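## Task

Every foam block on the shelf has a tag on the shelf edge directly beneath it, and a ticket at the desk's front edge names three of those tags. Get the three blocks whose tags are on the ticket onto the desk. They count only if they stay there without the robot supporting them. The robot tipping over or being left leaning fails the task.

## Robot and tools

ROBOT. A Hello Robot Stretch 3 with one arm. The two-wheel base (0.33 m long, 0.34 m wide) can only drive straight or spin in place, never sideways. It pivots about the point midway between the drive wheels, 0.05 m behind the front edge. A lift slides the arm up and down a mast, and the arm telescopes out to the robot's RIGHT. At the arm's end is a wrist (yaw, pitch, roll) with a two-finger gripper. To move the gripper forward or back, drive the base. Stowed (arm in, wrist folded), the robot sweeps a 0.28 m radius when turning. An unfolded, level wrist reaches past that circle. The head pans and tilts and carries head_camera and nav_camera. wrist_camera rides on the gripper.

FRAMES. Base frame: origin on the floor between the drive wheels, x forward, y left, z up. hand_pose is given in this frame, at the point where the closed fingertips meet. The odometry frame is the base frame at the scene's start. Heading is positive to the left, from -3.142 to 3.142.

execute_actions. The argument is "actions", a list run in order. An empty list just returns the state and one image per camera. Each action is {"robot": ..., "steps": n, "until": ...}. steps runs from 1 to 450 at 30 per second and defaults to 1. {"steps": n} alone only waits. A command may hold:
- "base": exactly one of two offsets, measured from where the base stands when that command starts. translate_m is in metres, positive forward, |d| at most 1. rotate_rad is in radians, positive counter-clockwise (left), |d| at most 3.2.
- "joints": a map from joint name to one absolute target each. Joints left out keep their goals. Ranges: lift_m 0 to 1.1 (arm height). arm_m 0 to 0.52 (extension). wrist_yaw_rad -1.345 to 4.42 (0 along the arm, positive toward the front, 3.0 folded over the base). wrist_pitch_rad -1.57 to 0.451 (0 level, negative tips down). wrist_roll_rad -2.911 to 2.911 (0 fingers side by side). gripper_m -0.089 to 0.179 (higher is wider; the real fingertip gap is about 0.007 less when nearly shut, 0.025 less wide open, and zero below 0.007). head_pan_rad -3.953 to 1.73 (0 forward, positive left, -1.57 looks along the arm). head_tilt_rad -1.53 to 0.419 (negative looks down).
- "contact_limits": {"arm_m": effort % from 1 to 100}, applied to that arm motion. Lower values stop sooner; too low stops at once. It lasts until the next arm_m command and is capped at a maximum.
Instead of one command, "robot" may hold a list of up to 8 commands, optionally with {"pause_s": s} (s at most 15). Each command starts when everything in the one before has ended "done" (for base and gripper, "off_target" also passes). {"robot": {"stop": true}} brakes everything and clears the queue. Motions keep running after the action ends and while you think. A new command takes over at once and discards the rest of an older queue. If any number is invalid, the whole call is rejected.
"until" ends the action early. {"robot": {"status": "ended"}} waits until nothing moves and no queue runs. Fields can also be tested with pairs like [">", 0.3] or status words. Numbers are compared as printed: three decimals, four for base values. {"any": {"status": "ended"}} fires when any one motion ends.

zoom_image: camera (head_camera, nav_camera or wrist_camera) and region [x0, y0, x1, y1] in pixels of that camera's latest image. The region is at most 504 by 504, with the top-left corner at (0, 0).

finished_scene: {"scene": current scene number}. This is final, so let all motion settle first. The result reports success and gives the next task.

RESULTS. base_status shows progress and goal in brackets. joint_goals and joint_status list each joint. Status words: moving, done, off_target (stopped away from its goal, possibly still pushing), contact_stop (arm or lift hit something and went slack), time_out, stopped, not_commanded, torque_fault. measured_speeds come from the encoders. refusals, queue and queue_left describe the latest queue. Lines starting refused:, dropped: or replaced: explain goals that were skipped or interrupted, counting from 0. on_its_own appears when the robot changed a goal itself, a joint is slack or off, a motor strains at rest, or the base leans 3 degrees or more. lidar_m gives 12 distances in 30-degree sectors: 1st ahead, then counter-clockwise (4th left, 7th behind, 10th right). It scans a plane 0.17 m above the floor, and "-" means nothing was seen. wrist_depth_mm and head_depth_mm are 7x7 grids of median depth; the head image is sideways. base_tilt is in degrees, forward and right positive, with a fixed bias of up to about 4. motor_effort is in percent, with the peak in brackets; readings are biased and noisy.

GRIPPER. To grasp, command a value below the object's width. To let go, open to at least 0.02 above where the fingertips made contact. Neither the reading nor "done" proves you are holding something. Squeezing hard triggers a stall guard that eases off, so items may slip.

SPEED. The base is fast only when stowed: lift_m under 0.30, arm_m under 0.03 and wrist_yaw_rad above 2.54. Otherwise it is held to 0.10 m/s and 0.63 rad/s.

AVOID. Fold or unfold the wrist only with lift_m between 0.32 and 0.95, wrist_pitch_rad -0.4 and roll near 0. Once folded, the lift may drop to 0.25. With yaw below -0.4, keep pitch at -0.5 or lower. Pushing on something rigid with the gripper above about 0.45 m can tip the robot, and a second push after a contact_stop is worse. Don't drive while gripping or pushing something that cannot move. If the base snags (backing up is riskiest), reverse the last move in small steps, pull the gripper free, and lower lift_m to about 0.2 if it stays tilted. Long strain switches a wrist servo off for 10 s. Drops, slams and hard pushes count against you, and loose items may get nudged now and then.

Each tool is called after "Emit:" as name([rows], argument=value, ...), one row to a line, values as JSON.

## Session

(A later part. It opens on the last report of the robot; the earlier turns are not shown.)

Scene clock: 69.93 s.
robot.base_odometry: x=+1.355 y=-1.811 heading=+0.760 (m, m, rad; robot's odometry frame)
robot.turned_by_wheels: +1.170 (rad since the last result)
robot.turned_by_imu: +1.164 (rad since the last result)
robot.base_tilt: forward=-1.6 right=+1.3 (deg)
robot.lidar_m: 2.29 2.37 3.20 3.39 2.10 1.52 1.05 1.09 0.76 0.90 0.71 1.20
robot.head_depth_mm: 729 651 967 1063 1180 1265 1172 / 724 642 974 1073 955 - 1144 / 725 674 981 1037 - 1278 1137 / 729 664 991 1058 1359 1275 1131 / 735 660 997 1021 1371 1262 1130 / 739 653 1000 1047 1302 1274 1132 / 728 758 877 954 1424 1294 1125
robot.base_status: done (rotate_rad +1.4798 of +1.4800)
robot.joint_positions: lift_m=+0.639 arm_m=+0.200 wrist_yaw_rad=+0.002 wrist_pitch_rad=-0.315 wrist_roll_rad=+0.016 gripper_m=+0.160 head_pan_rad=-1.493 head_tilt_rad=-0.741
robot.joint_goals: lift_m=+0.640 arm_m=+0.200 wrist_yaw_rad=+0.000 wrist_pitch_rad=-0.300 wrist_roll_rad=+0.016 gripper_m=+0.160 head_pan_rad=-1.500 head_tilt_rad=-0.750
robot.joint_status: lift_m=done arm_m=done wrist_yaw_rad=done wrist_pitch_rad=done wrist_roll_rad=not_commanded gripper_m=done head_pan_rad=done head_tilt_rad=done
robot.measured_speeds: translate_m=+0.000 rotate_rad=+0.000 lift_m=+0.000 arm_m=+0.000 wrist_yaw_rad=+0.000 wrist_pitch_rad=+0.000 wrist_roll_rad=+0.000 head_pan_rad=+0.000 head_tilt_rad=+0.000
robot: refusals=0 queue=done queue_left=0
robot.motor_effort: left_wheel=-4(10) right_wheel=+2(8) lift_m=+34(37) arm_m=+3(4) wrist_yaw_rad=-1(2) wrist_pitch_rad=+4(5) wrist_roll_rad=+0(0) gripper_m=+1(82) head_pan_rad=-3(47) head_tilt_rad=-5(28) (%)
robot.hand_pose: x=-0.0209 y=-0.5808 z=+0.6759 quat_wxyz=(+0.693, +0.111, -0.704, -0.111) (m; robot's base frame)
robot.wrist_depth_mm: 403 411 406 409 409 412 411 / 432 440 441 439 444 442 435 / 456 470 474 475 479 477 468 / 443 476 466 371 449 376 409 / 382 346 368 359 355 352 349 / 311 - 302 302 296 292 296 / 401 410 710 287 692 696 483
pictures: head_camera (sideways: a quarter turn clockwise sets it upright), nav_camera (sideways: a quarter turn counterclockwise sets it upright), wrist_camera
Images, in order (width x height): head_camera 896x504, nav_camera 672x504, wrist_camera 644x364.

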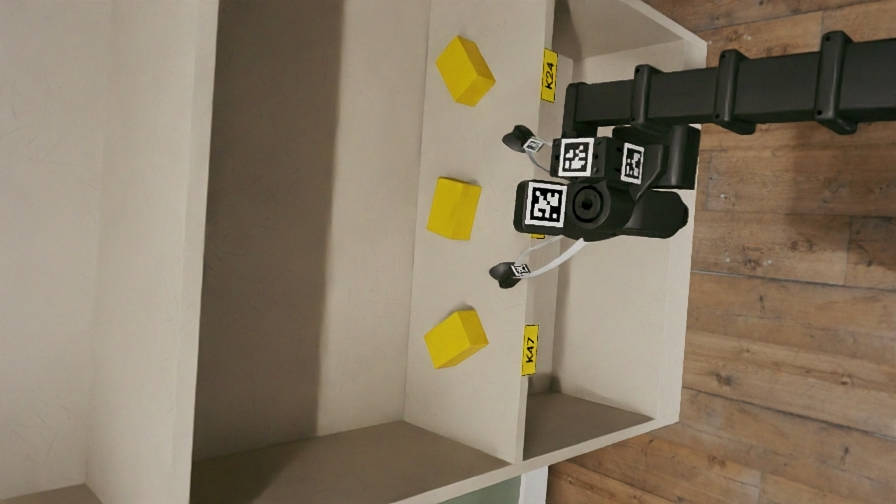

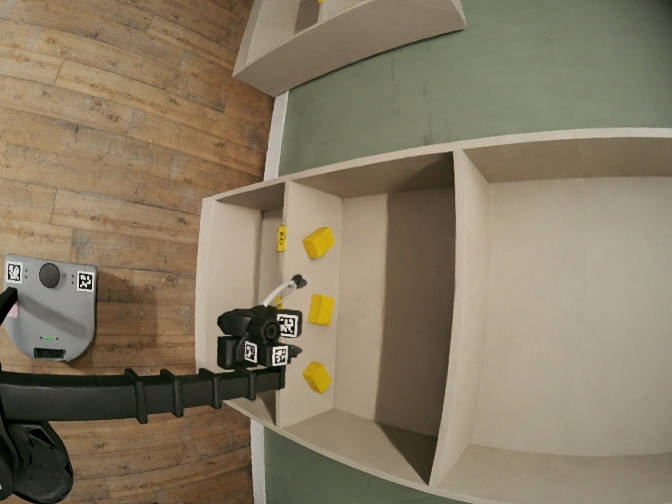

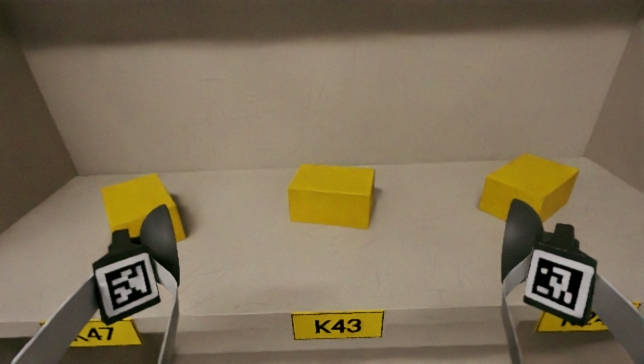

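Emit:
execute_actions([
  {"robot":[{"base":{"translate_m":0.04},"joints":{"arm_m":0.4,"wrist_yaw_rad":-0.15}},{"joints":{"lift_m":0.54}}],"steps":450,"until":{"robot":{"status":"ended"}}},
])

Scene clock: 81.67 s.
robot.base_odometry: x=+1.384 y=-1.783 heading=+0.760 (m, m, rad; robot's odometry frame)
robot.turned_by_wheels: +0.000 (rad since the last result)
robot.turned_by_imu: +0.001 (rad since the last result)
robot.base_tilt: forward=-1.6 right=+1.4 (deg)
robot.lidar_m: 2.25 2.34 3.17 3.21 2.16 1.57 1.09 1.13 0.78 0.89 0.70 1.17
robot.head_depth_mm: 728 651 965 1058 1274 1266 1148 / 725 644 974 1070 1355 1277 - / 723 670 981 1085 1353 1277 1132 / 730 666 991 1083 1380 1266 1133 / 732 658 1000 1021 1358 1272 1130 / 738 651 985 1018 1240 1266 1129 / 708 667 776 920 1505 1273 1123
robot.base_status: done (translate_m +0.0400 of +0.0400)
robot.joint_positions: lift_m=+0.541 arm_m=+0.400 wrist_yaw_rad=-0.147 wrist_pitch_rad=-0.315 wrist_roll_rad=+0.016 gripper_m=+0.160 head_pan_rad=-1.493 head_tilt_rad=-0.741
robot.joint_goals: lift_m=+0.540 arm_m=+0.400 wrist_yaw_rad=-0.150 wrist_pitch_rad=-0.300 wrist_roll_rad=+0.016 gripper_m=+0.160 head_pan_rad=-1.500 head_tilt_rad=-0.750
robot.joint_status: lift_m=done arm_m=done wrist_yaw_rad=done wrist_pitch_rad=done wrist_roll_rad=not_commanded gripper_m=done head_pan_rad=done head_tilt_rad=done
robot.measured_speeds: translate_m=+0.000 rotate_rad=+0.000 lift_m=+0.000 arm_m=+0.000 wrist_yaw_rad=+0.000 wrist_pitch_rad=+0.000 wrist_roll_rad=+0.000 head_pan_rad=+0.000 head_tilt_rad=+0.000
robot: refusals=0 queue=done queue_left=0
robot.motor_effort: left_wheel=-4(6) right_wheel=+2(7) lift_m=+12(31) arm_m=+3(2) wrist_yaw_rad=-1(2) wrist_pitch_rad=+5(5) wrist_roll_rad=+0(0) gripper_m=+0(1) head_pan_rad=-4(4) head_tilt_rad=-4(5) (%)
robot.hand_pose: x=-0.0562 y=-0.7782 z=+0.5771 quat_wxyz=(+0.683, +0.058, -0.710, -0.163) (m; robot's base frame)
robot.wrist_depth_mm: 208 214 223 232 241 251 263 / 222 229 240 250 261 273 286 / 238 245 257 268 281 295 304 / 251 259 264 171 178 250 247 / 215 222 192 137 135 204 197 / 183 - 161 146 144 165 168 / - 147 146 145 143 141 136
pictures: head_camera (sideways: a quarter turn clockwise sets it upright), nav_camera (sideways: a quarter turn counterclockwise sets it upright), wrist_camera
Images, in order (width x height): head_camera 896x504, nav_camera 672x504, wrist_camera 644x364.

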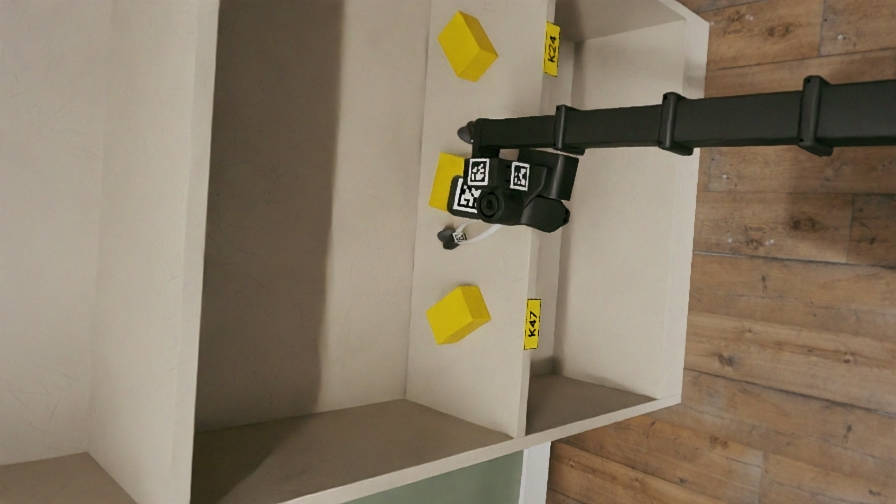

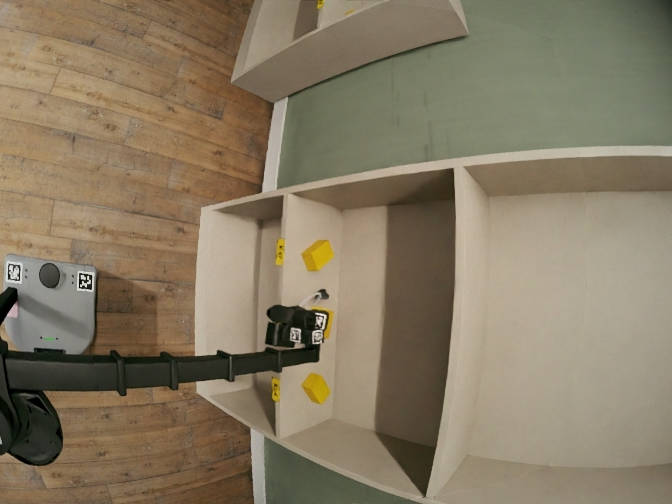

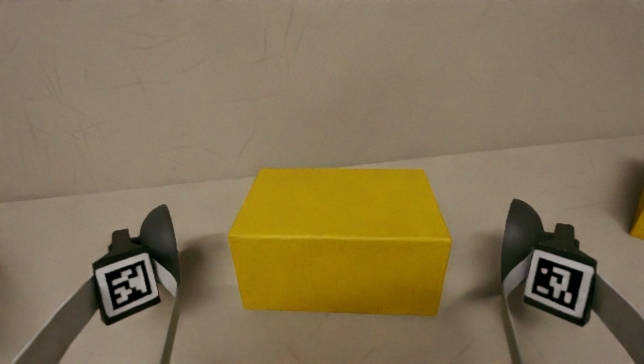

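Emit:
execute_actions([
  {"robot":[{"joints":{"arm_m":0.412,"lift_m":0.534}},{"joints":{"gripper_m":0.045}},{"pause_s":0.5},{"joints":{"lift_m":0.57}},{"joints":{"arm_m":0}},{"joints":{"wrist_yaw_rad":2.6,"lift_m":0.29}}],"steps":450,"until":{"robot":{"status":"ended"}}},
])

Emit:
execute_actions([
  {"robot":[{"base":{"rotate_rad":1.68}},{"base":{"translate_m":1}},{"base":{"translate_m":0.9}},{"base":{"translate_m":0.48},"joints":{"lift_m":0.9}},{"base":{"rotate_rad":1.48},"joints":{"wrist_yaw_rad":0,"lift_m":1.0,"head_tilt_rad":-0.6}},{"joints":{"arm_m":0.4}},{"joints":{"lift_m":0.96}}],"steps":450,"until":{"robot":{"status":"ended"}}},
  {"steps":450,"until":{"robot":{"status":"ended"}}},
  {"steps":450,"until":{"robot":{"status":"ended"}}},
])

Scene clock: 97.30 s.
robot.base_odometry: x=+1.384 y=-1.783 heading=+0.760 (m, m, rad; robot's odometry frame)
robot.turned_by_wheels: +0.000 (rad since the last result)
robot.turned_by_imu: +0.002 (rad since the last result)
robot.base_tilt: forward=-1.7 right=+1.3 (deg)
robot.lidar_m: 2.25 2.33 3.17 3.21 2.17 1.57 1.09 1.13 0.78 0.89 0.70 1.17
robot.head_depth_mm: 731 651 965 1058 1273 1264 1146 / 729 642 974 1076 1352 1262 1141 / 725 675 982 1060 1346 1274 1149 / 728 667 991 1061 1377 1281 1135 / 730 660 999 1021 1361 1269 1132 / 738 651 986 1021 1239 1276 1122 / 707 664 778 929 1511 1286 1123
robot.base_status: done (translate_m +0.0400 of +0.0400)
robot.joint_positions: lift_m=+0.291 arm_m=+0.003 wrist_yaw_rad=+2.596 wrist_pitch_rad=-0.317 wrist_roll_rad=+0.016 gripper_m=+0.049 head_pan_rad=-1.493 head_tilt_rad=-0.741
robot.joint_goals: lift_m=+0.290 arm_m=+0.000 wrist_yaw_rad=+2.600 wrist_pitch_rad=-0.300 wrist_roll_rad=+0.016 gripper_m=+0.048 head_pan_rad=-1.500 head_tilt_rad=-0.750
robot.joint_status: lift_m=done arm_m=done wrist_yaw_rad=done wrist_pitch_rad=done wrist_roll_rad=not_commanded gripper_m=done head_pan_rad=done head_tilt_rad=done
robot.measured_speeds: translate_m=+0.000 rotate_rad=+0.000 lift_m=+0.000 arm_m=+0.000 wrist_yaw_rad=+0.000 wrist_pitch_rad=+0.000 wrist_roll_rad=+0.000 head_pan_rad=+0.000 head_tilt_rad=+0.000
robot: refusals=0 queue=done queue_left=0
robot.motor_effort: left_wheel=-4(4) right_wheel=+2(2) lift_m=+11(36) arm_m=-3(0) wrist_yaw_rad=+4(4) wrist_pitch_rad=+5(5) wrist_roll_rad=+0(0) gripper_m=-20(95) head_pan_rad=-4(4) head_tilt_rad=-5(4) (%)
robot.hand_pose: x=+0.1011 y=+0.0541 z=+0.3266 quat_wxyz=(+0.295, +0.708, -0.083, +0.637) (m; robot's base frame)
robot.wrist_depth_mm: - - - - - - - / - - - - - - - / - - - - - - - / 921 892 825 163 800 815 809 / 714 693 130 128 125 675 637 / 585 565 140 133 128 - 525 / 505 482 479 458 444 461 452
pictures: head_camera (sideways: a quarter turn clockwise sets it upright), nav_camera (sideways: a quarter turn counterclockwise sets it upright), wrist_camera
Images, in order (width x height): head_camera 896x504, nav_camera 672x504, wrist_camera 644x364.

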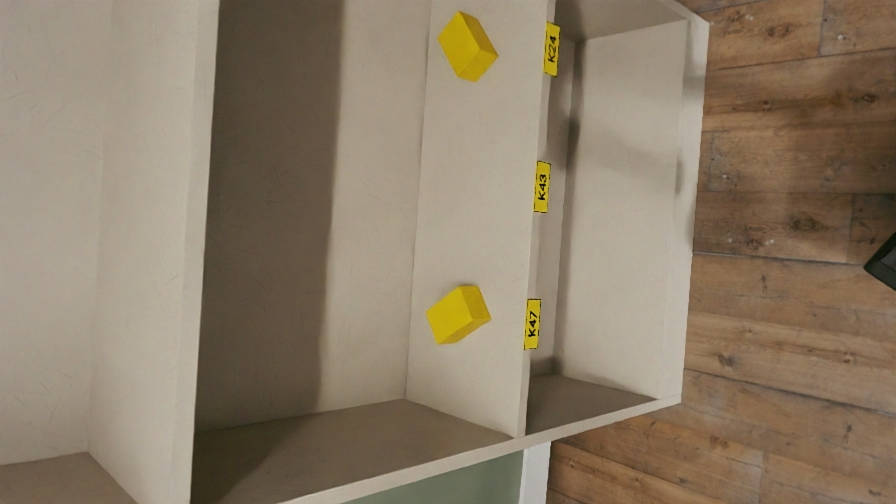

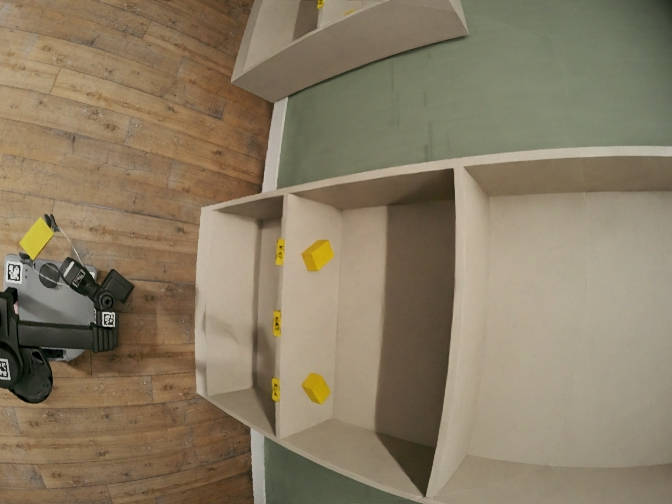

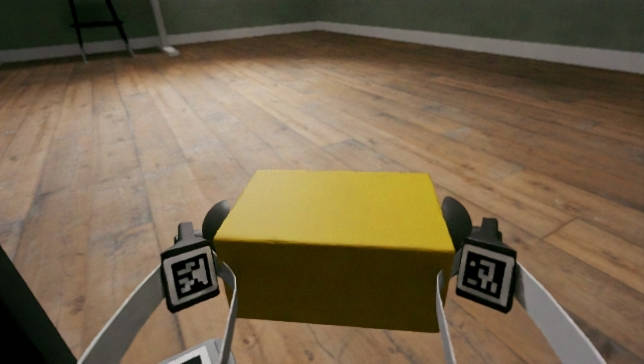

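Scene clock: 124.17 s.
robot.base_odometry: x=-0.433 y=-0.247 heading=-2.364 (m, m, rad; robot's odometry frame)
robot.turned_by_wheels: +3.160 (rad since the last result)
robot.turned_by_imu: +3.141 (rad since the last result)
robot.base_tilt: forward=-1.6 right=+1.3 (deg)
robot.lidar_m: 1.28 1.32 1.83 3.00 3.41 2.56 2.46 2.09 0.92 0.84 1.13 1.34
robot.head_depth_mm: 1179 1277 - 1663 1680 1411 1208 / 1192 1269 730 1209 1610 1415 1194 / 1203 1298 723 1247 1614 1415 1194 / 1211 1284 794 1769 1705 1403 1192 / 1221 1269 791 1777 1711 1401 1186 / 1227 1252 783 1789 1692 1386 1176 / 1243 1234 777 1768 1550 1380 1182
robot.base_status: done (rotate_rad +1.4798 of +1.4800)
robot.joint_positions: lift_m=+0.961 arm_m=+0.400 wrist_yaw_rad=+0.002 wrist_pitch_rad=-0.318 wrist_roll_rad=+0.016 gripper_m=+0.049 head_pan_rad=-1.493 head_tilt_rad=-0.606
robot.joint_goals: lift_m=+0.960 arm_m=+0.400 wrist_yaw_rad=+0.000 wrist_pitch_rad=-0.300 wrist_roll_rad=+0.016 gripper_m=+0.048 head_pan_rad=-1.500 head_tilt_rad=-0.600
robot.joint_status: lift_m=done arm_m=done wrist_yaw_rad=done wrist_pitch_rad=done wrist_roll_rad=not_commanded gripper_m=done head_pan_rad=done head_tilt_rad=done
robot.measured_speeds: translate_m=+0.000 rotate_rad=+0.000 lift_m=+0.000 arm_m=+0.000 wrist_yaw_rad=+0.000 wrist_pitch_rad=+0.000 wrist_roll_rad=+0.000 head_pan_rad=+0.000 head_tilt_rad=+0.000
robot: refusals=0 queue=done queue_left=0
robot.motor_effort: left_wheel=-4(9) right_wheel=+2(8) lift_m=+12(37) arm_m=+3(2) wrist_yaw_rad=-1(1) wrist_pitch_rad=+6(6) wrist_roll_rad=+0(0) gripper_m=-20(20) head_pan_rad=-3(3) head_tilt_rad=+3(15) (%)
robot.hand_pose: x=-0.0210 y=-0.7804 z=+0.9963 quat_wxyz=(+0.693, +0.112, -0.703, -0.112) (m; robot's base frame)
robot.wrist_depth_mm: 749 743 745 732 729 734 735 / 713 677 660 620 603 581 561 / 434 426 414 399 389 380 369 / 311 303 285 164 271 283 279 / 244 240 130 128 126 232 222 / 199 198 140 133 128 - 185 / 169 167 161 158 155 160 158
pictures: head_camera (sideways: a quarter turn clockwise sets it upright), nav_camera (sideways: a quarter turn counterclockwise sets it upright), wrist_camera
Images, in order (width x height): head_camera 896x504, nav_camera 672x504, wrist_camera 644x364.

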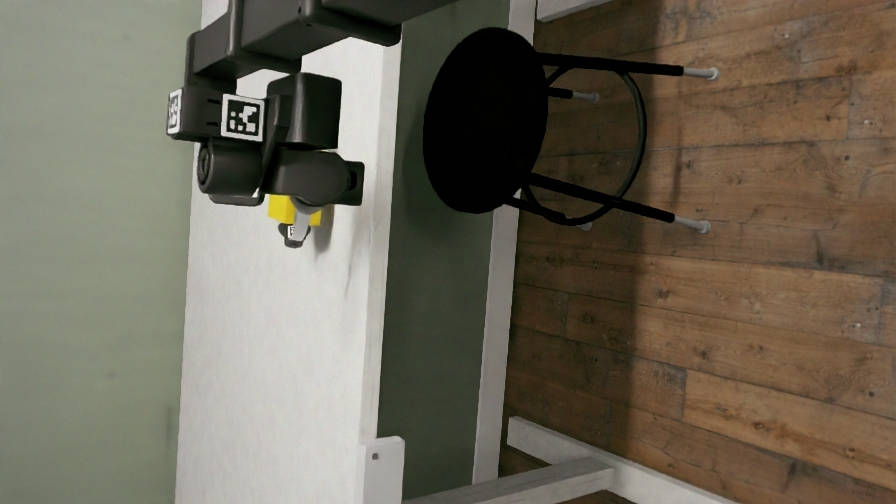

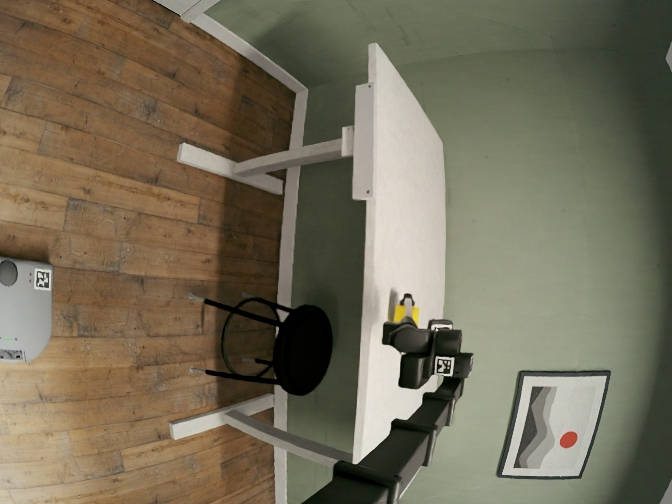

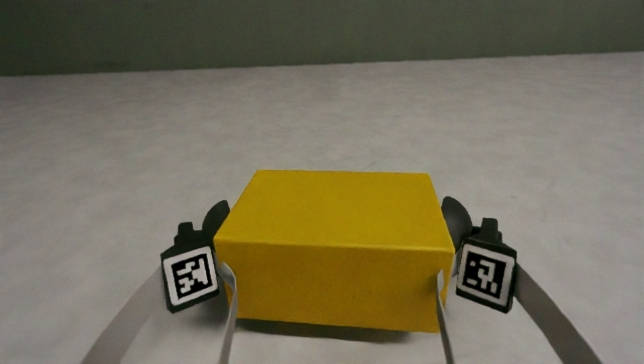

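Emit:
execute_actions([
  {"robot":[{"joints":{"lift_m":0.943}},{"joints":{"gripper_m":0.14}},{"joints":{"arm_m":0.0}},{"base":{"rotate_rad":1.637},"joints":{"wrist_yaw_rad":2.65,"lift_m":0.29,"gripper_m":0.04}},{"base":{"translate_m":1}},{"base":{"translate_m":1}},{"base":{"translate_m":0.43}},{"base":{"rotate_rad":1.53}}],"steps":450,"until":{"robot":{"status":"ended"}}},
  {"steps":450,"until":{"robot":{"status":"ended"}}},
  {"steps":450,"until":{"robot":{"status":"ended"}}},
  {"robot":[{"joints":{"wrist_yaw_rad":-0.85,"wrist_pitch_rad":-0.5,"lift_m":0.66,"head_tilt_rad":-0.75,"head_pan_rad":-1.8}},{"joints":{"gripper_m":0.12,"arm_m":0.38}}],"steps":450,"until":{"robot":{"status":"ended"}}},
])

Scene clock: 166.57 s.
robot.base_odometry: x=+1.383 y=-1.861 heading=+0.803 (m, m, rad; robot's odometry frame)
robot.turned_by_wheels: +3.167 (rad since the last result)
robot.turned_by_imu: +3.151 (rad since the last result)
robot.base_tilt: forward=-1.6 right=+1.3 (deg)
robot.lidar_m: 2.35 2.44 3.31 3.27 2.01 1.46 0.99 1.03 0.68 0.84 0.70 1.22
robot.head_depth_mm: 584 623 1098 1373 1547 1322 1145 / 709 644 808 924 1470 1302 1166 / 722 635 973 1036 1149 - 1120 / 712 627 959 1074 1325 1252 1131 / 699 622 931 - 1309 1240 1128 / 685 583 902 1015 940 1215 1122 / 670 579 876 982 912 1214 1120
robot.base_status: done (rotate_rad +1.5298 of +1.5300)
robot.joint_positions: lift_m=+0.659 arm_m=+0.380 wrist_yaw_rad=-0.847 wrist_pitch_rad=-0.511 wrist_roll_rad=+0.016 gripper_m=+0.120 head_pan_rad=-1.793 head_tilt_rad=-0.741
robot.joint_goals: lift_m=+0.660 arm_m=+0.380 wrist_yaw_rad=-0.850 wrist_pitch_rad=-0.500 wrist_roll_rad=+0.016 gripper_m=+0.120 head_pan_rad=-1.800 head_tilt_rad=-0.750
robot.joint_status: lift_m=done arm_m=done wrist_yaw_rad=done wrist_pitch_rad=done wrist_roll_rad=not_commanded gripper_m=done head_pan_rad=done head_tilt_rad=done
robot.measured_speeds: translate_m=+0.000 rotate_rad=+0.000 lift_m=+0.000 arm_m=+0.000 wrist_yaw_rad=+0.000 wrist_pitch_rad=+0.000 wrist_roll_rad=+0.000 head_pan_rad=+0.000 head_tilt_rad=+0.000
robot: refusals=0 queue=done queue_left=0
robot.motor_effort: left_wheel=-4(10) right_wheel=+2(9) lift_m=+34(34) arm_m=+3(7) wrist_yaw_rad=-1(4) wrist_pitch_rad=+3(7) wrist_roll_rad=+0(0) gripper_m=+2(83) head_pan_rad=-3(29) head_tilt_rad=-5(18) (%)
robot.hand_pose: x=-0.1801 y=-0.6646 z=+0.6517 quat_wxyz=(+0.544, -0.122, -0.701, -0.444) (m; robot's base frame)
robot.wrist_depth_mm: 198 229 280 311 255 218 188 / 207 243 303 344 278 231 205 / 218 258 326 385 303 252 - / 232 277 336 351 324 272 - / 246 287 250 254 291 293 911 / 252 271 214 242 253 - 829 / 237 231 228 226 226 743 733
pictures: head_camera (sideways: a quarter turn clockwise sets it upright), nav_camera (sideways: a quarter turn counterclockwise sets it upright), wrist_camera
Images, in order (width x height): head_camera 896x504, nav_camera 672x504, wrist_camera 644x364.

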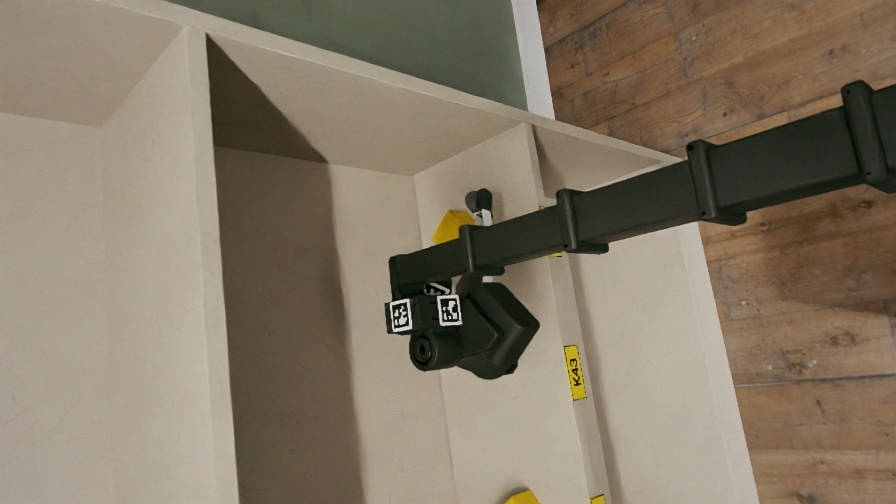

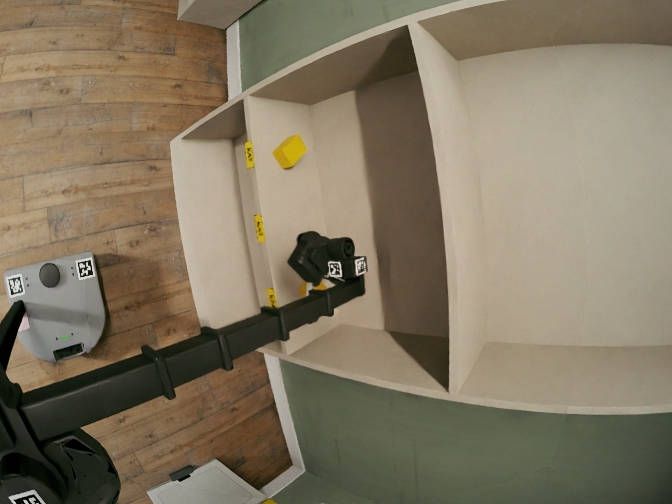

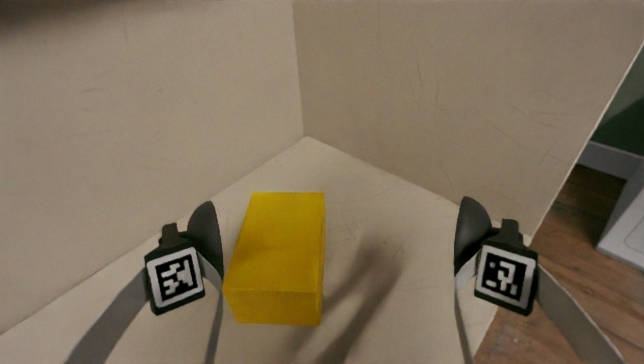

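Emit:
execute_actions([
  {"robot":[{"joints":{"arm_m":0.434}},{"joints":{"lift_m":0.583}},{"joints":{"gripper_m":0.015}},{"pause_s":0.5},{"joints":{"lift_m":0.62}},{"joints":{"arm_m":0}},{"joints":{"wrist_yaw_rad":2.6,"lift_m":0.29}}],"steps":450,"until":{"robot":{"status":"ended"}}},
])

Scene clock: 183.70 s.
robot.base_odometry: x=+1.383 y=-1.861 heading=+0.803 (m, m, rad; robot's odometry frame)
robot.turned_by_wheels: +0.000 (rad since the last result)
robot.turned_by_imu: +0.003 (rad since the last result)
robot.base_tilt: forward=-1.6 right=+1.4 (deg)
robot.lidar_m: 2.35 2.44 3.34 3.28 2.01 1.47 0.99 1.03 0.68 0.84 0.70 1.22
robot.head_depth_mm: 585 624 1101 1377 1540 1319 1143 / 707 645 812 926 1467 1312 1138 / 725 638 976 1038 1228 1280 1132 / 709 629 958 1057 1310 1255 1133 / 700 623 930 1027 1305 1245 1129 / 683 584 902 1021 939 1217 1130 / 669 577 875 992 910 1216 1120
robot.base_status: done (rotate_rad +1.5298 of +1.5300)
robot.joint_positions: lift_m=+0.291 arm_m=+0.003 wrist_yaw_rad=+2.596 wrist_pitch_rad=-0.515 wrist_roll_rad=+0.016 gripper_m=+0.016 head_pan_rad=-1.793 head_tilt_rad=-0.741
robot.joint_goals: lift_m=+0.290 arm_m=+0.000 wrist_yaw_rad=+2.600 wrist_pitch_rad=-0.500 wrist_roll_rad=+0.016 gripper_m=+0.015 head_pan_rad=-1.800 head_tilt_rad=-0.750
robot.joint_status: lift_m=done arm_m=done wrist_yaw_rad=done wrist_pitch_rad=done wrist_roll_rad=not_commanded gripper_m=done head_pan_rad=done head_tilt_rad=done
robot.measured_speeds: translate_m=+0.000 rotate_rad=+0.000 lift_m=+0.000 arm_m=+0.000 wrist_yaw_rad=+0.000 wrist_pitch_rad=+0.000 wrist_roll_rad=+0.000 head_pan_rad=+0.000 head_tilt_rad=+0.000
robot: refusals=0 queue=done queue_left=0
robot.motor_effort: left_wheel=-4(4) right_wheel=+2(3) lift_m=+11(36) arm_m=-3(9) wrist_yaw_rad=+3(3) wrist_pitch_rad=+5(5) wrist_roll_rad=+0(0) gripper_m=-18(93) head_pan_rad=-3(4) head_tilt_rad=-4(4) (%)
robot.hand_pose: x=+0.0883 y=+0.0328 z=+0.2821 quat_wxyz=(+0.358, +0.712, -0.013, +0.604) (m; robot's base frame)
robot.wrist_depth_mm: - - - - - - - / - - 973 970 931 894 879 / 794 775 772 748 719 715 689 / 652 640 625 164 587 590 581 / 564 540 538 139 140 507 502 / - 487 - 136 139 442 437 / - - - 396 396 397 389
pictures: head_camera (sideways: a quarter turn clockwise sets it upright), nav_camera (sideways: a quarter turn counterclockwise sets it upright), wrist_camera
Images, in order (width x height): head_camera 896x504, nav_camera 672x504, wrist_camera 644x364.

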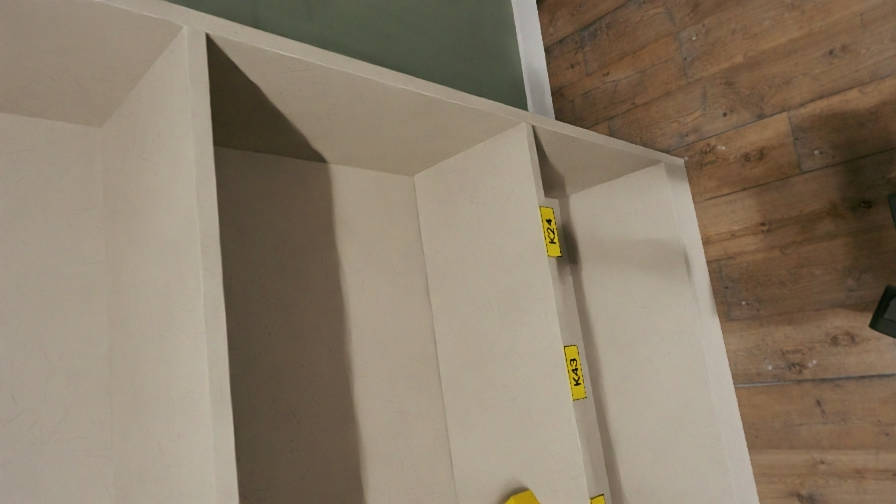

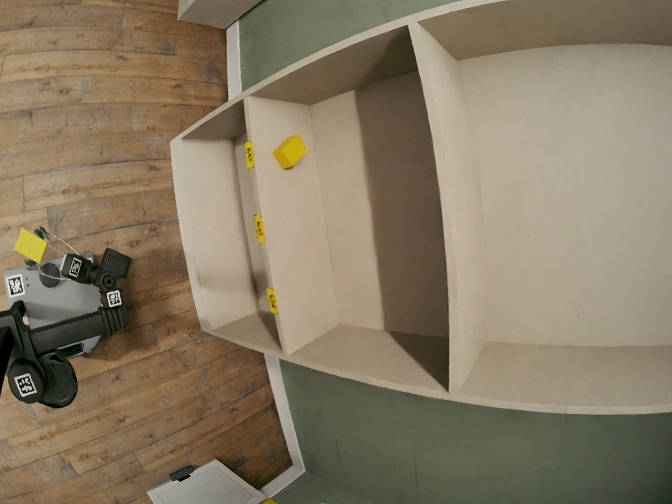

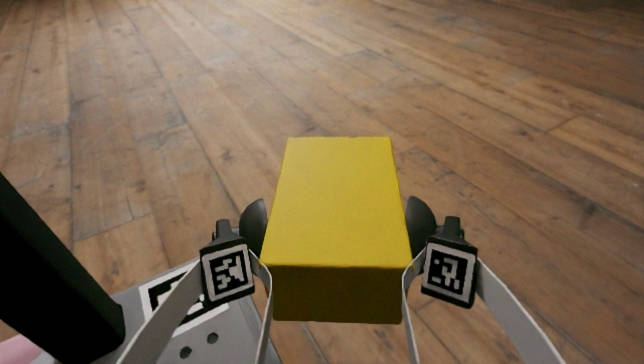

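Emit:
execute_actions([
  {"robot":[{"base":{"rotate_rad":1.52}},{"base":{"translate_m":1}},{"base":{"translate_m":0.95}},{"base":{"translate_m":0.48},"joints":{"lift_m":0.9}},{"base":{"rotate_rad":1.64},"joints":{"wrist_yaw_rad":0,"lift_m":1.04,"head_tilt_rad":-0.6,"head_pan_rad":-1.45}},{"joints":{"arm_m":0.42}},{"joints":{"lift_m":0.992}},{"joints":{"gripper_m":0.11}}],"steps":450,"until":{"robot":{"status":"ended"}}},
  {"steps":450,"until":{"robot":{"status":"ended"}}},
  {"steps":450,"until":{"robot":{"status":"ended"}}},
])

Emit:
execute_actions([
  {"robot":[{"joints":{"arm_m":0.0}},{"joints":{"lift_m":0.9,"wrist_pitch_rad":-0.3}},{"base":{"rotate_rad":2.16},"joints":{"wrist_yaw_rad":2.65,"lift_m":0.29,"gripper_m":0.04}},{"base":{"translate_m":1}},{"base":{"translate_m":1}},{"base":{"translate_m":0.82}},{"base":{"rotate_rad":1.0}}],"steps":450,"until":{"robot":{"status":"ended"}}},
  {"steps":450,"until":{"robot":{"status":"ended"}}},
  {"steps":450,"until":{"robot":{"status":"ended"}}},
  {"robot":[{"joints":{"wrist_yaw_rad":0,"lift_m":0.68,"head_tilt_rad":-0.75}},{"joints":{"gripper_m":0.15,"arm_m":0.18}}],"steps":450,"until":{"robot":{"status":"ended"}}},
])

Scene clock: 219.33 s.
robot.base_odometry: x=-0.277 y=-0.087 heading=-2.320 (m, m, rad; robot's odometry frame)
robot.turned_by_wheels: +3.160 (rad since the last result)
robot.turned_by_imu: +3.142 (rad since the last result)
robot.base_tilt: forward=-1.7 right=+1.4 (deg)
robot.lidar_m: 1.55 1.63 2.23 2.98 3.10 2.27 2.19 2.09 1.07 0.86 0.87 1.61
robot.head_depth_mm: 1174 - 802 1635 1486 1378 1205 / 1186 - 755 1720 1719 1411 1207 / 1205 1282 730 1274 1621 1373 1192 / 1223 1290 797 1237 1650 1400 1186 / 1236 1265 766 1724 1630 1398 1184 / 1246 1254 765 1823 1674 1384 1177 / 1254 1237 819 1853 1671 1385 1171
robot.base_status: done (rotate_rad +1.6398 of +1.6400)
robot.joint_positions: lift_m=+0.993 arm_m=+0.420 wrist_yaw_rad=+0.002 wrist_pitch_rad=-0.516 wrist_roll_rad=+0.016 gripper_m=+0.110 head_pan_rad=-1.457 head_tilt_rad=-0.606
robot.joint_goals: lift_m=+0.992 arm_m=+0.420 wrist_yaw_rad=+0.000 wrist_pitch_rad=-0.500 wrist_roll_rad=+0.016 gripper_m=+0.110 head_pan_rad=-1.450 head_tilt_rad=-0.600
robot.joint_status: lift_m=done arm_m=done wrist_yaw_rad=done wrist_pitch_rad=done wrist_roll_rad=not_commanded gripper_m=done head_pan_rad=done head_tilt_rad=done
robot.measured_speeds: translate_m=+0.000 rotate_rad=+0.000 lift_m=+0.000 arm_m=+0.000 wrist_yaw_rad=+0.000 wrist_pitch_rad=+0.000 wrist_roll_rad=+0.000 head_pan_rad=+0.000 head_tilt_rad=+0.000
robot: refusals=0 queue=done queue_left=0
robot.motor_effort: left_wheel=-4(9) right_wheel=+2(10) lift_m=+11(35) arm_m=+3(5) wrist_yaw_rad=-1(2) wrist_pitch_rad=+5(5) wrist_roll_rad=+0(0) gripper_m=+1(80) head_pan_rad=+4(31) head_tilt_rad=+3(15) (%)
robot.hand_pose: x=-0.0210 y=-0.7755 z=+0.9839 quat_wxyz=(+0.678, +0.180, -0.689, -0.182) (m; robot's base frame)
robot.wrist_depth_mm: 563 546 523 509 488 480 455 / 401 391 376 368 359 351 339 / 312 305 297 291 283 280 272 / 253 249 244 173 227 233 229 / 213 212 212 147 172 204 196 / 185 188 174 135 167 - 172 / 163 161 159 154 153 155 152
pictures: head_camera (sideways: a quarter turn clockwise sets it upright), nav_camera (sideways: a quarter turn counterclockwise sets it upright), wrist_camera
Images, in order (width x height): head_camera 896x504, nav_camera 672x504, wrist_camera 644x364.

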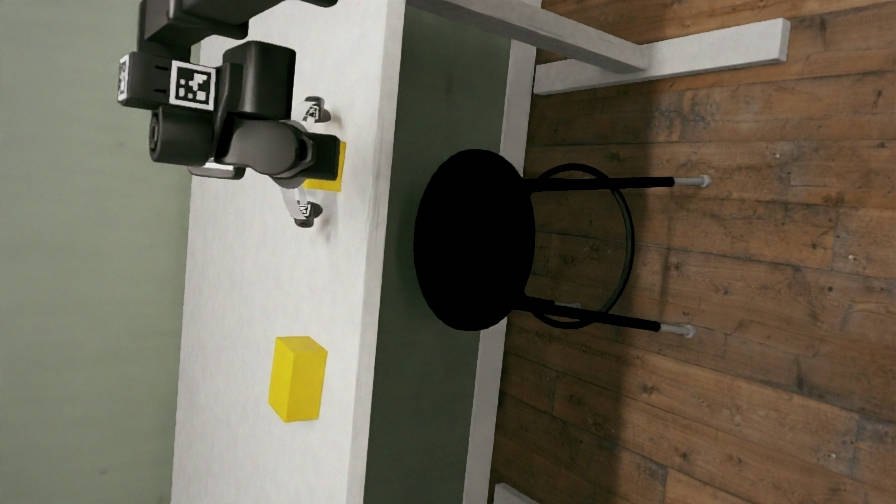

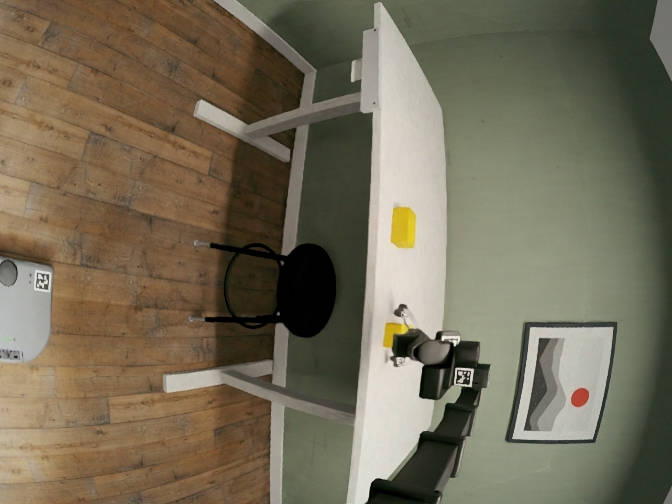

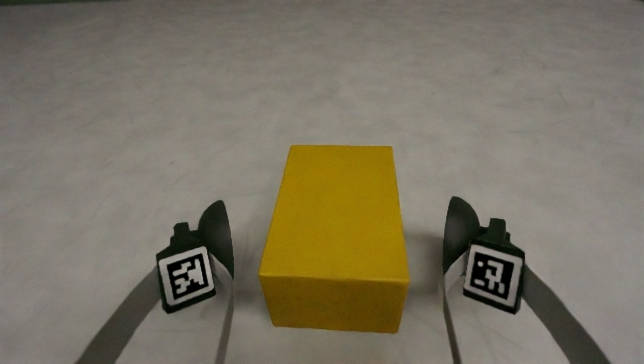

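Scene clock: 254.67 s.
robot.base_odometry: x=+2.506 y=-0.537 heading=+0.839 (m, m, rad; robot's odometry frame)
robot.turned_by_wheels: +3.160 (rad since the last result)
robot.turned_by_imu: +3.144 (rad since the last result)
robot.base_tilt: forward=-1.7 right=+1.3 (deg)
robot.lidar_m: 0.68 0.70 0.96 2.58 3.55 3.22 2.67 1.36 0.87 0.70 0.66 0.71
robot.head_depth_mm: 753 650 954 1004 1352 1251 - / 761 644 969 1028 1129 - 1142 / 766 673 984 982 - 1276 1137 / 767 669 1000 1013 1377 1271 1133 / 785 643 831 953 1341 1267 1128 / 816 919 1095 1324 1496 1298 1124 / 825 947 1114 1345 1503 1286 1123
robot.base_status: done (rotate_rad +0.9998 of +1.0000)
robot.joint_positions: lift_m=+0.679 arm_m=+0.180 wrist_yaw_rad=+0.003 wrist_pitch_rad=-0.321 wrist_roll_rad=+0.016 gripper_m=+0.150 head_pan_rad=-1.457 head_tilt_rad=-0.741
robot.joint_goals: lift_m=+0.680 arm_m=+0.180 wrist_yaw_rad=+0.000 wrist_pitch_rad=-0.300 wrist_roll_rad=+0.016 gripper_m=+0.150 head_pan_rad=-1.450 head_tilt_rad=-0.750
robot.joint_status: lift_m=done arm_m=done wrist_yaw_rad=done wrist_pitch_rad=done wrist_roll_rad=not_commanded gripper_m=done head_pan_rad=done head_tilt_rad=done
robot.measured_speeds: translate_m=+0.000 rotate_rad=+0.000 lift_m=+0.000 arm_m=+0.000 wrist_yaw_rad=+0.000 wrist_pitch_rad=+0.000 wrist_roll_rad=+0.000 head_pan_rad=+0.000 head_tilt_rad=+0.000
robot: refusals=0 queue=done queue_left=0
robot.motor_effort: left_wheel=-4(10) right_wheel=+2(7) lift_m=+34(35) arm_m=+2(8) wrist_yaw_rad=-1(3) wrist_pitch_rad=+7(7) wrist_roll_rad=+0(0) gripper_m=+1(82) head_pan_rad=+4(4) head_tilt_rad=-4(19) (%)
robot.hand_pose: x=-0.0209 y=-0.5601 z=+0.7144 quat_wxyz=(+0.693, +0.113, -0.703, -0.113) (m; robot's base frame)
robot.wrist_depth_mm: 249 351 430 431 434 431 427 / 247 348 467 458 457 460 460 / 245 347 509 501 505 503 506 / 255 344 480 396 453 380 412 / 654 299 377 367 369 373 356 / 756 - 310 305 315 305 303 / 774 391 635 724 732 729 739
pictures: head_camera (sideways: a quarter turn clockwise sets it upright), nav_camera (sideways: a quarter turn counterclockwise sets it upright), wrist_camera
Images, in order (width x height): head_camera 896x504, nav_camera 672x504, wrist_camera 644x364.

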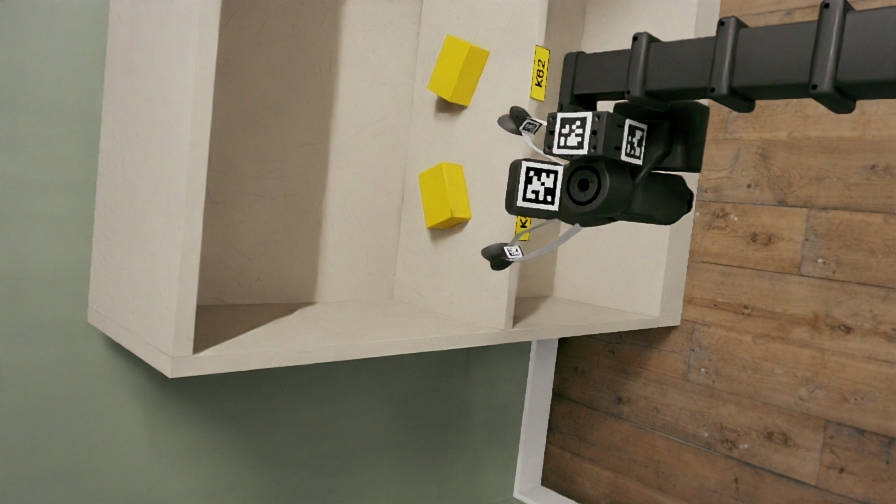

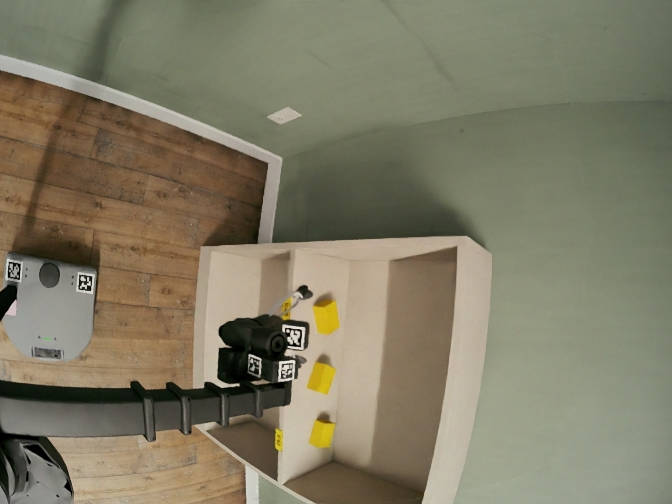

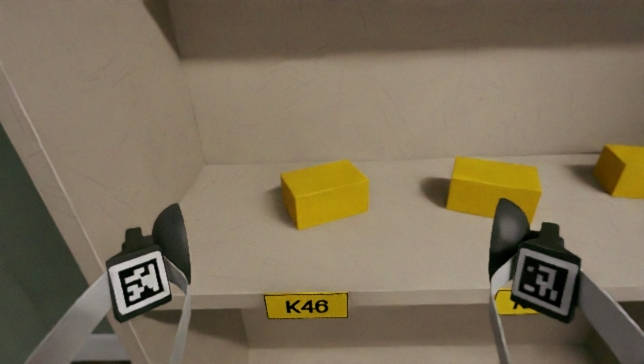

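Emit:
execute_actions([
  {"robot":[{"base":{"translate_m":-0.062},"joints":{"arm_m":0.42,"wrist_yaw_rad":0.35}},{"joints":{"lift_m":0.575}}],"steps":450,"until":{"robot":{"status":"ended"}}},
])

Scene clock: 261.83 s.
robot.base_odometry: x=+2.465 y=-0.584 heading=+0.839 (m, m, rad; robot's odometry frame)
robot.turned_by_wheels: +0.000 (rad since the last result)
robot.turned_by_imu: +0.001 (rad since the last result)
robot.base_tilt: forward=-1.6 right=+1.5 (deg)
robot.lidar_m: 0.74 0.77 1.04 2.82 3.51 3.14 2.60 1.34 0.83 0.90 0.68 0.77
robot.head_depth_mm: 754 648 958 1036 1357 1262 1149 / 762 644 976 1059 1359 - - / 767 674 988 1086 1366 1273 1134 / 765 665 1005 986 1372 1270 1132 / 776 660 992 998 1335 1273 1133 / 800 652 796 1223 1481 1292 1127 / 829 943 1113 1346 1508 1287 1127
robot.base_status: done (translate_m -0.0620 of -0.0620)
robot.joint_positions: lift_m=+0.576 arm_m=+0.420 wrist_yaw_rad=+0.348 wrist_pitch_rad=-0.321 wrist_roll_rad=+0.016 gripper_m=+0.150 head_pan_rad=-1.457 head_tilt_rad=-0.741
robot.joint_goals: lift_m=+0.575 arm_m=+0.420 wrist_yaw_rad=+0.350 wrist_pitch_rad=-0.300 wrist_roll_rad=+0.016 gripper_m=+0.150 head_pan_rad=-1.450 head_tilt_rad=-0.750
robot.joint_status: lift_m=done arm_m=done wrist_yaw_rad=done wrist_pitch_rad=done wrist_roll_rad=not_commanded gripper_m=done head_pan_rad=done head_tilt_rad=done
robot.measured_speeds: translate_m=+0.000 rotate_rad=+0.000 lift_m=+0.000 arm_m=+0.000 wrist_yaw_rad=+0.000 wrist_pitch_rad=+0.000 wrist_roll_rad=+0.000 head_pan_rad=+0.000 head_tilt_rad=+0.000
robot: refusals=0 queue=done queue_left=0
robot.motor_effort: left_wheel=-4(8) right_wheel=+2(4) lift_m=+11(34) arm_m=+3(3) wrist_yaw_rad=+2(3) wrist_pitch_rad=+7(7) wrist_roll_rad=+0(0) gripper_m=+1(2) head_pan_rad=+4(4) head_tilt_rad=-5(5) (%)
robot.hand_pose: x=+0.0587 y=-0.7861 z=+0.6106 quat_wxyz=(+0.702, +0.232, -0.673, +0.007) (m; robot's base frame)
robot.wrist_depth_mm: 204 254 259 236 216 198 184 / 208 259 281 255 229 212 195 / 212 266 305 275 248 227 207 / 216 259 268 263 257 240 222 / 209 223 152 137 135 209 197 / 181 - 123 121 122 165 169 / - 149 139 135 137 143 140
pictures: head_camera (sideways: a quarter turn clockwise sets it upright), nav_camera (sideways: a quarter turn counterclockwise sets it upright), wrist_camera
Images, in order (width x height): head_camera 896x504, nav_camera 672x504, wrist_camera 644x364.

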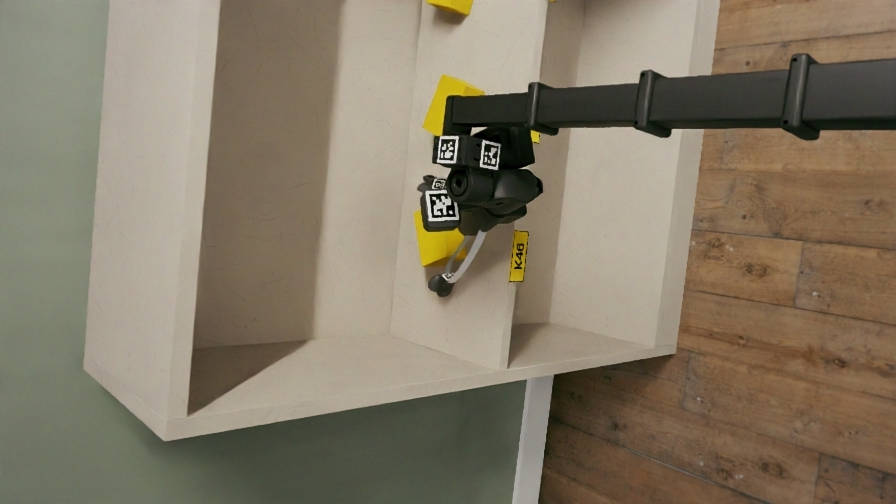

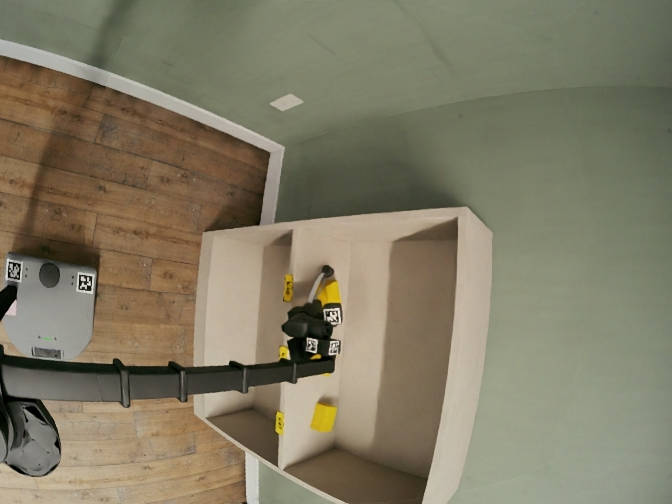

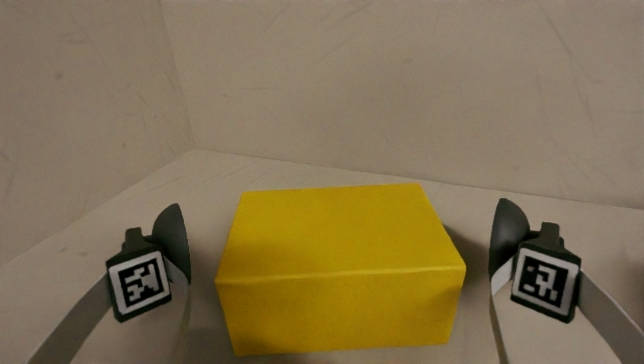

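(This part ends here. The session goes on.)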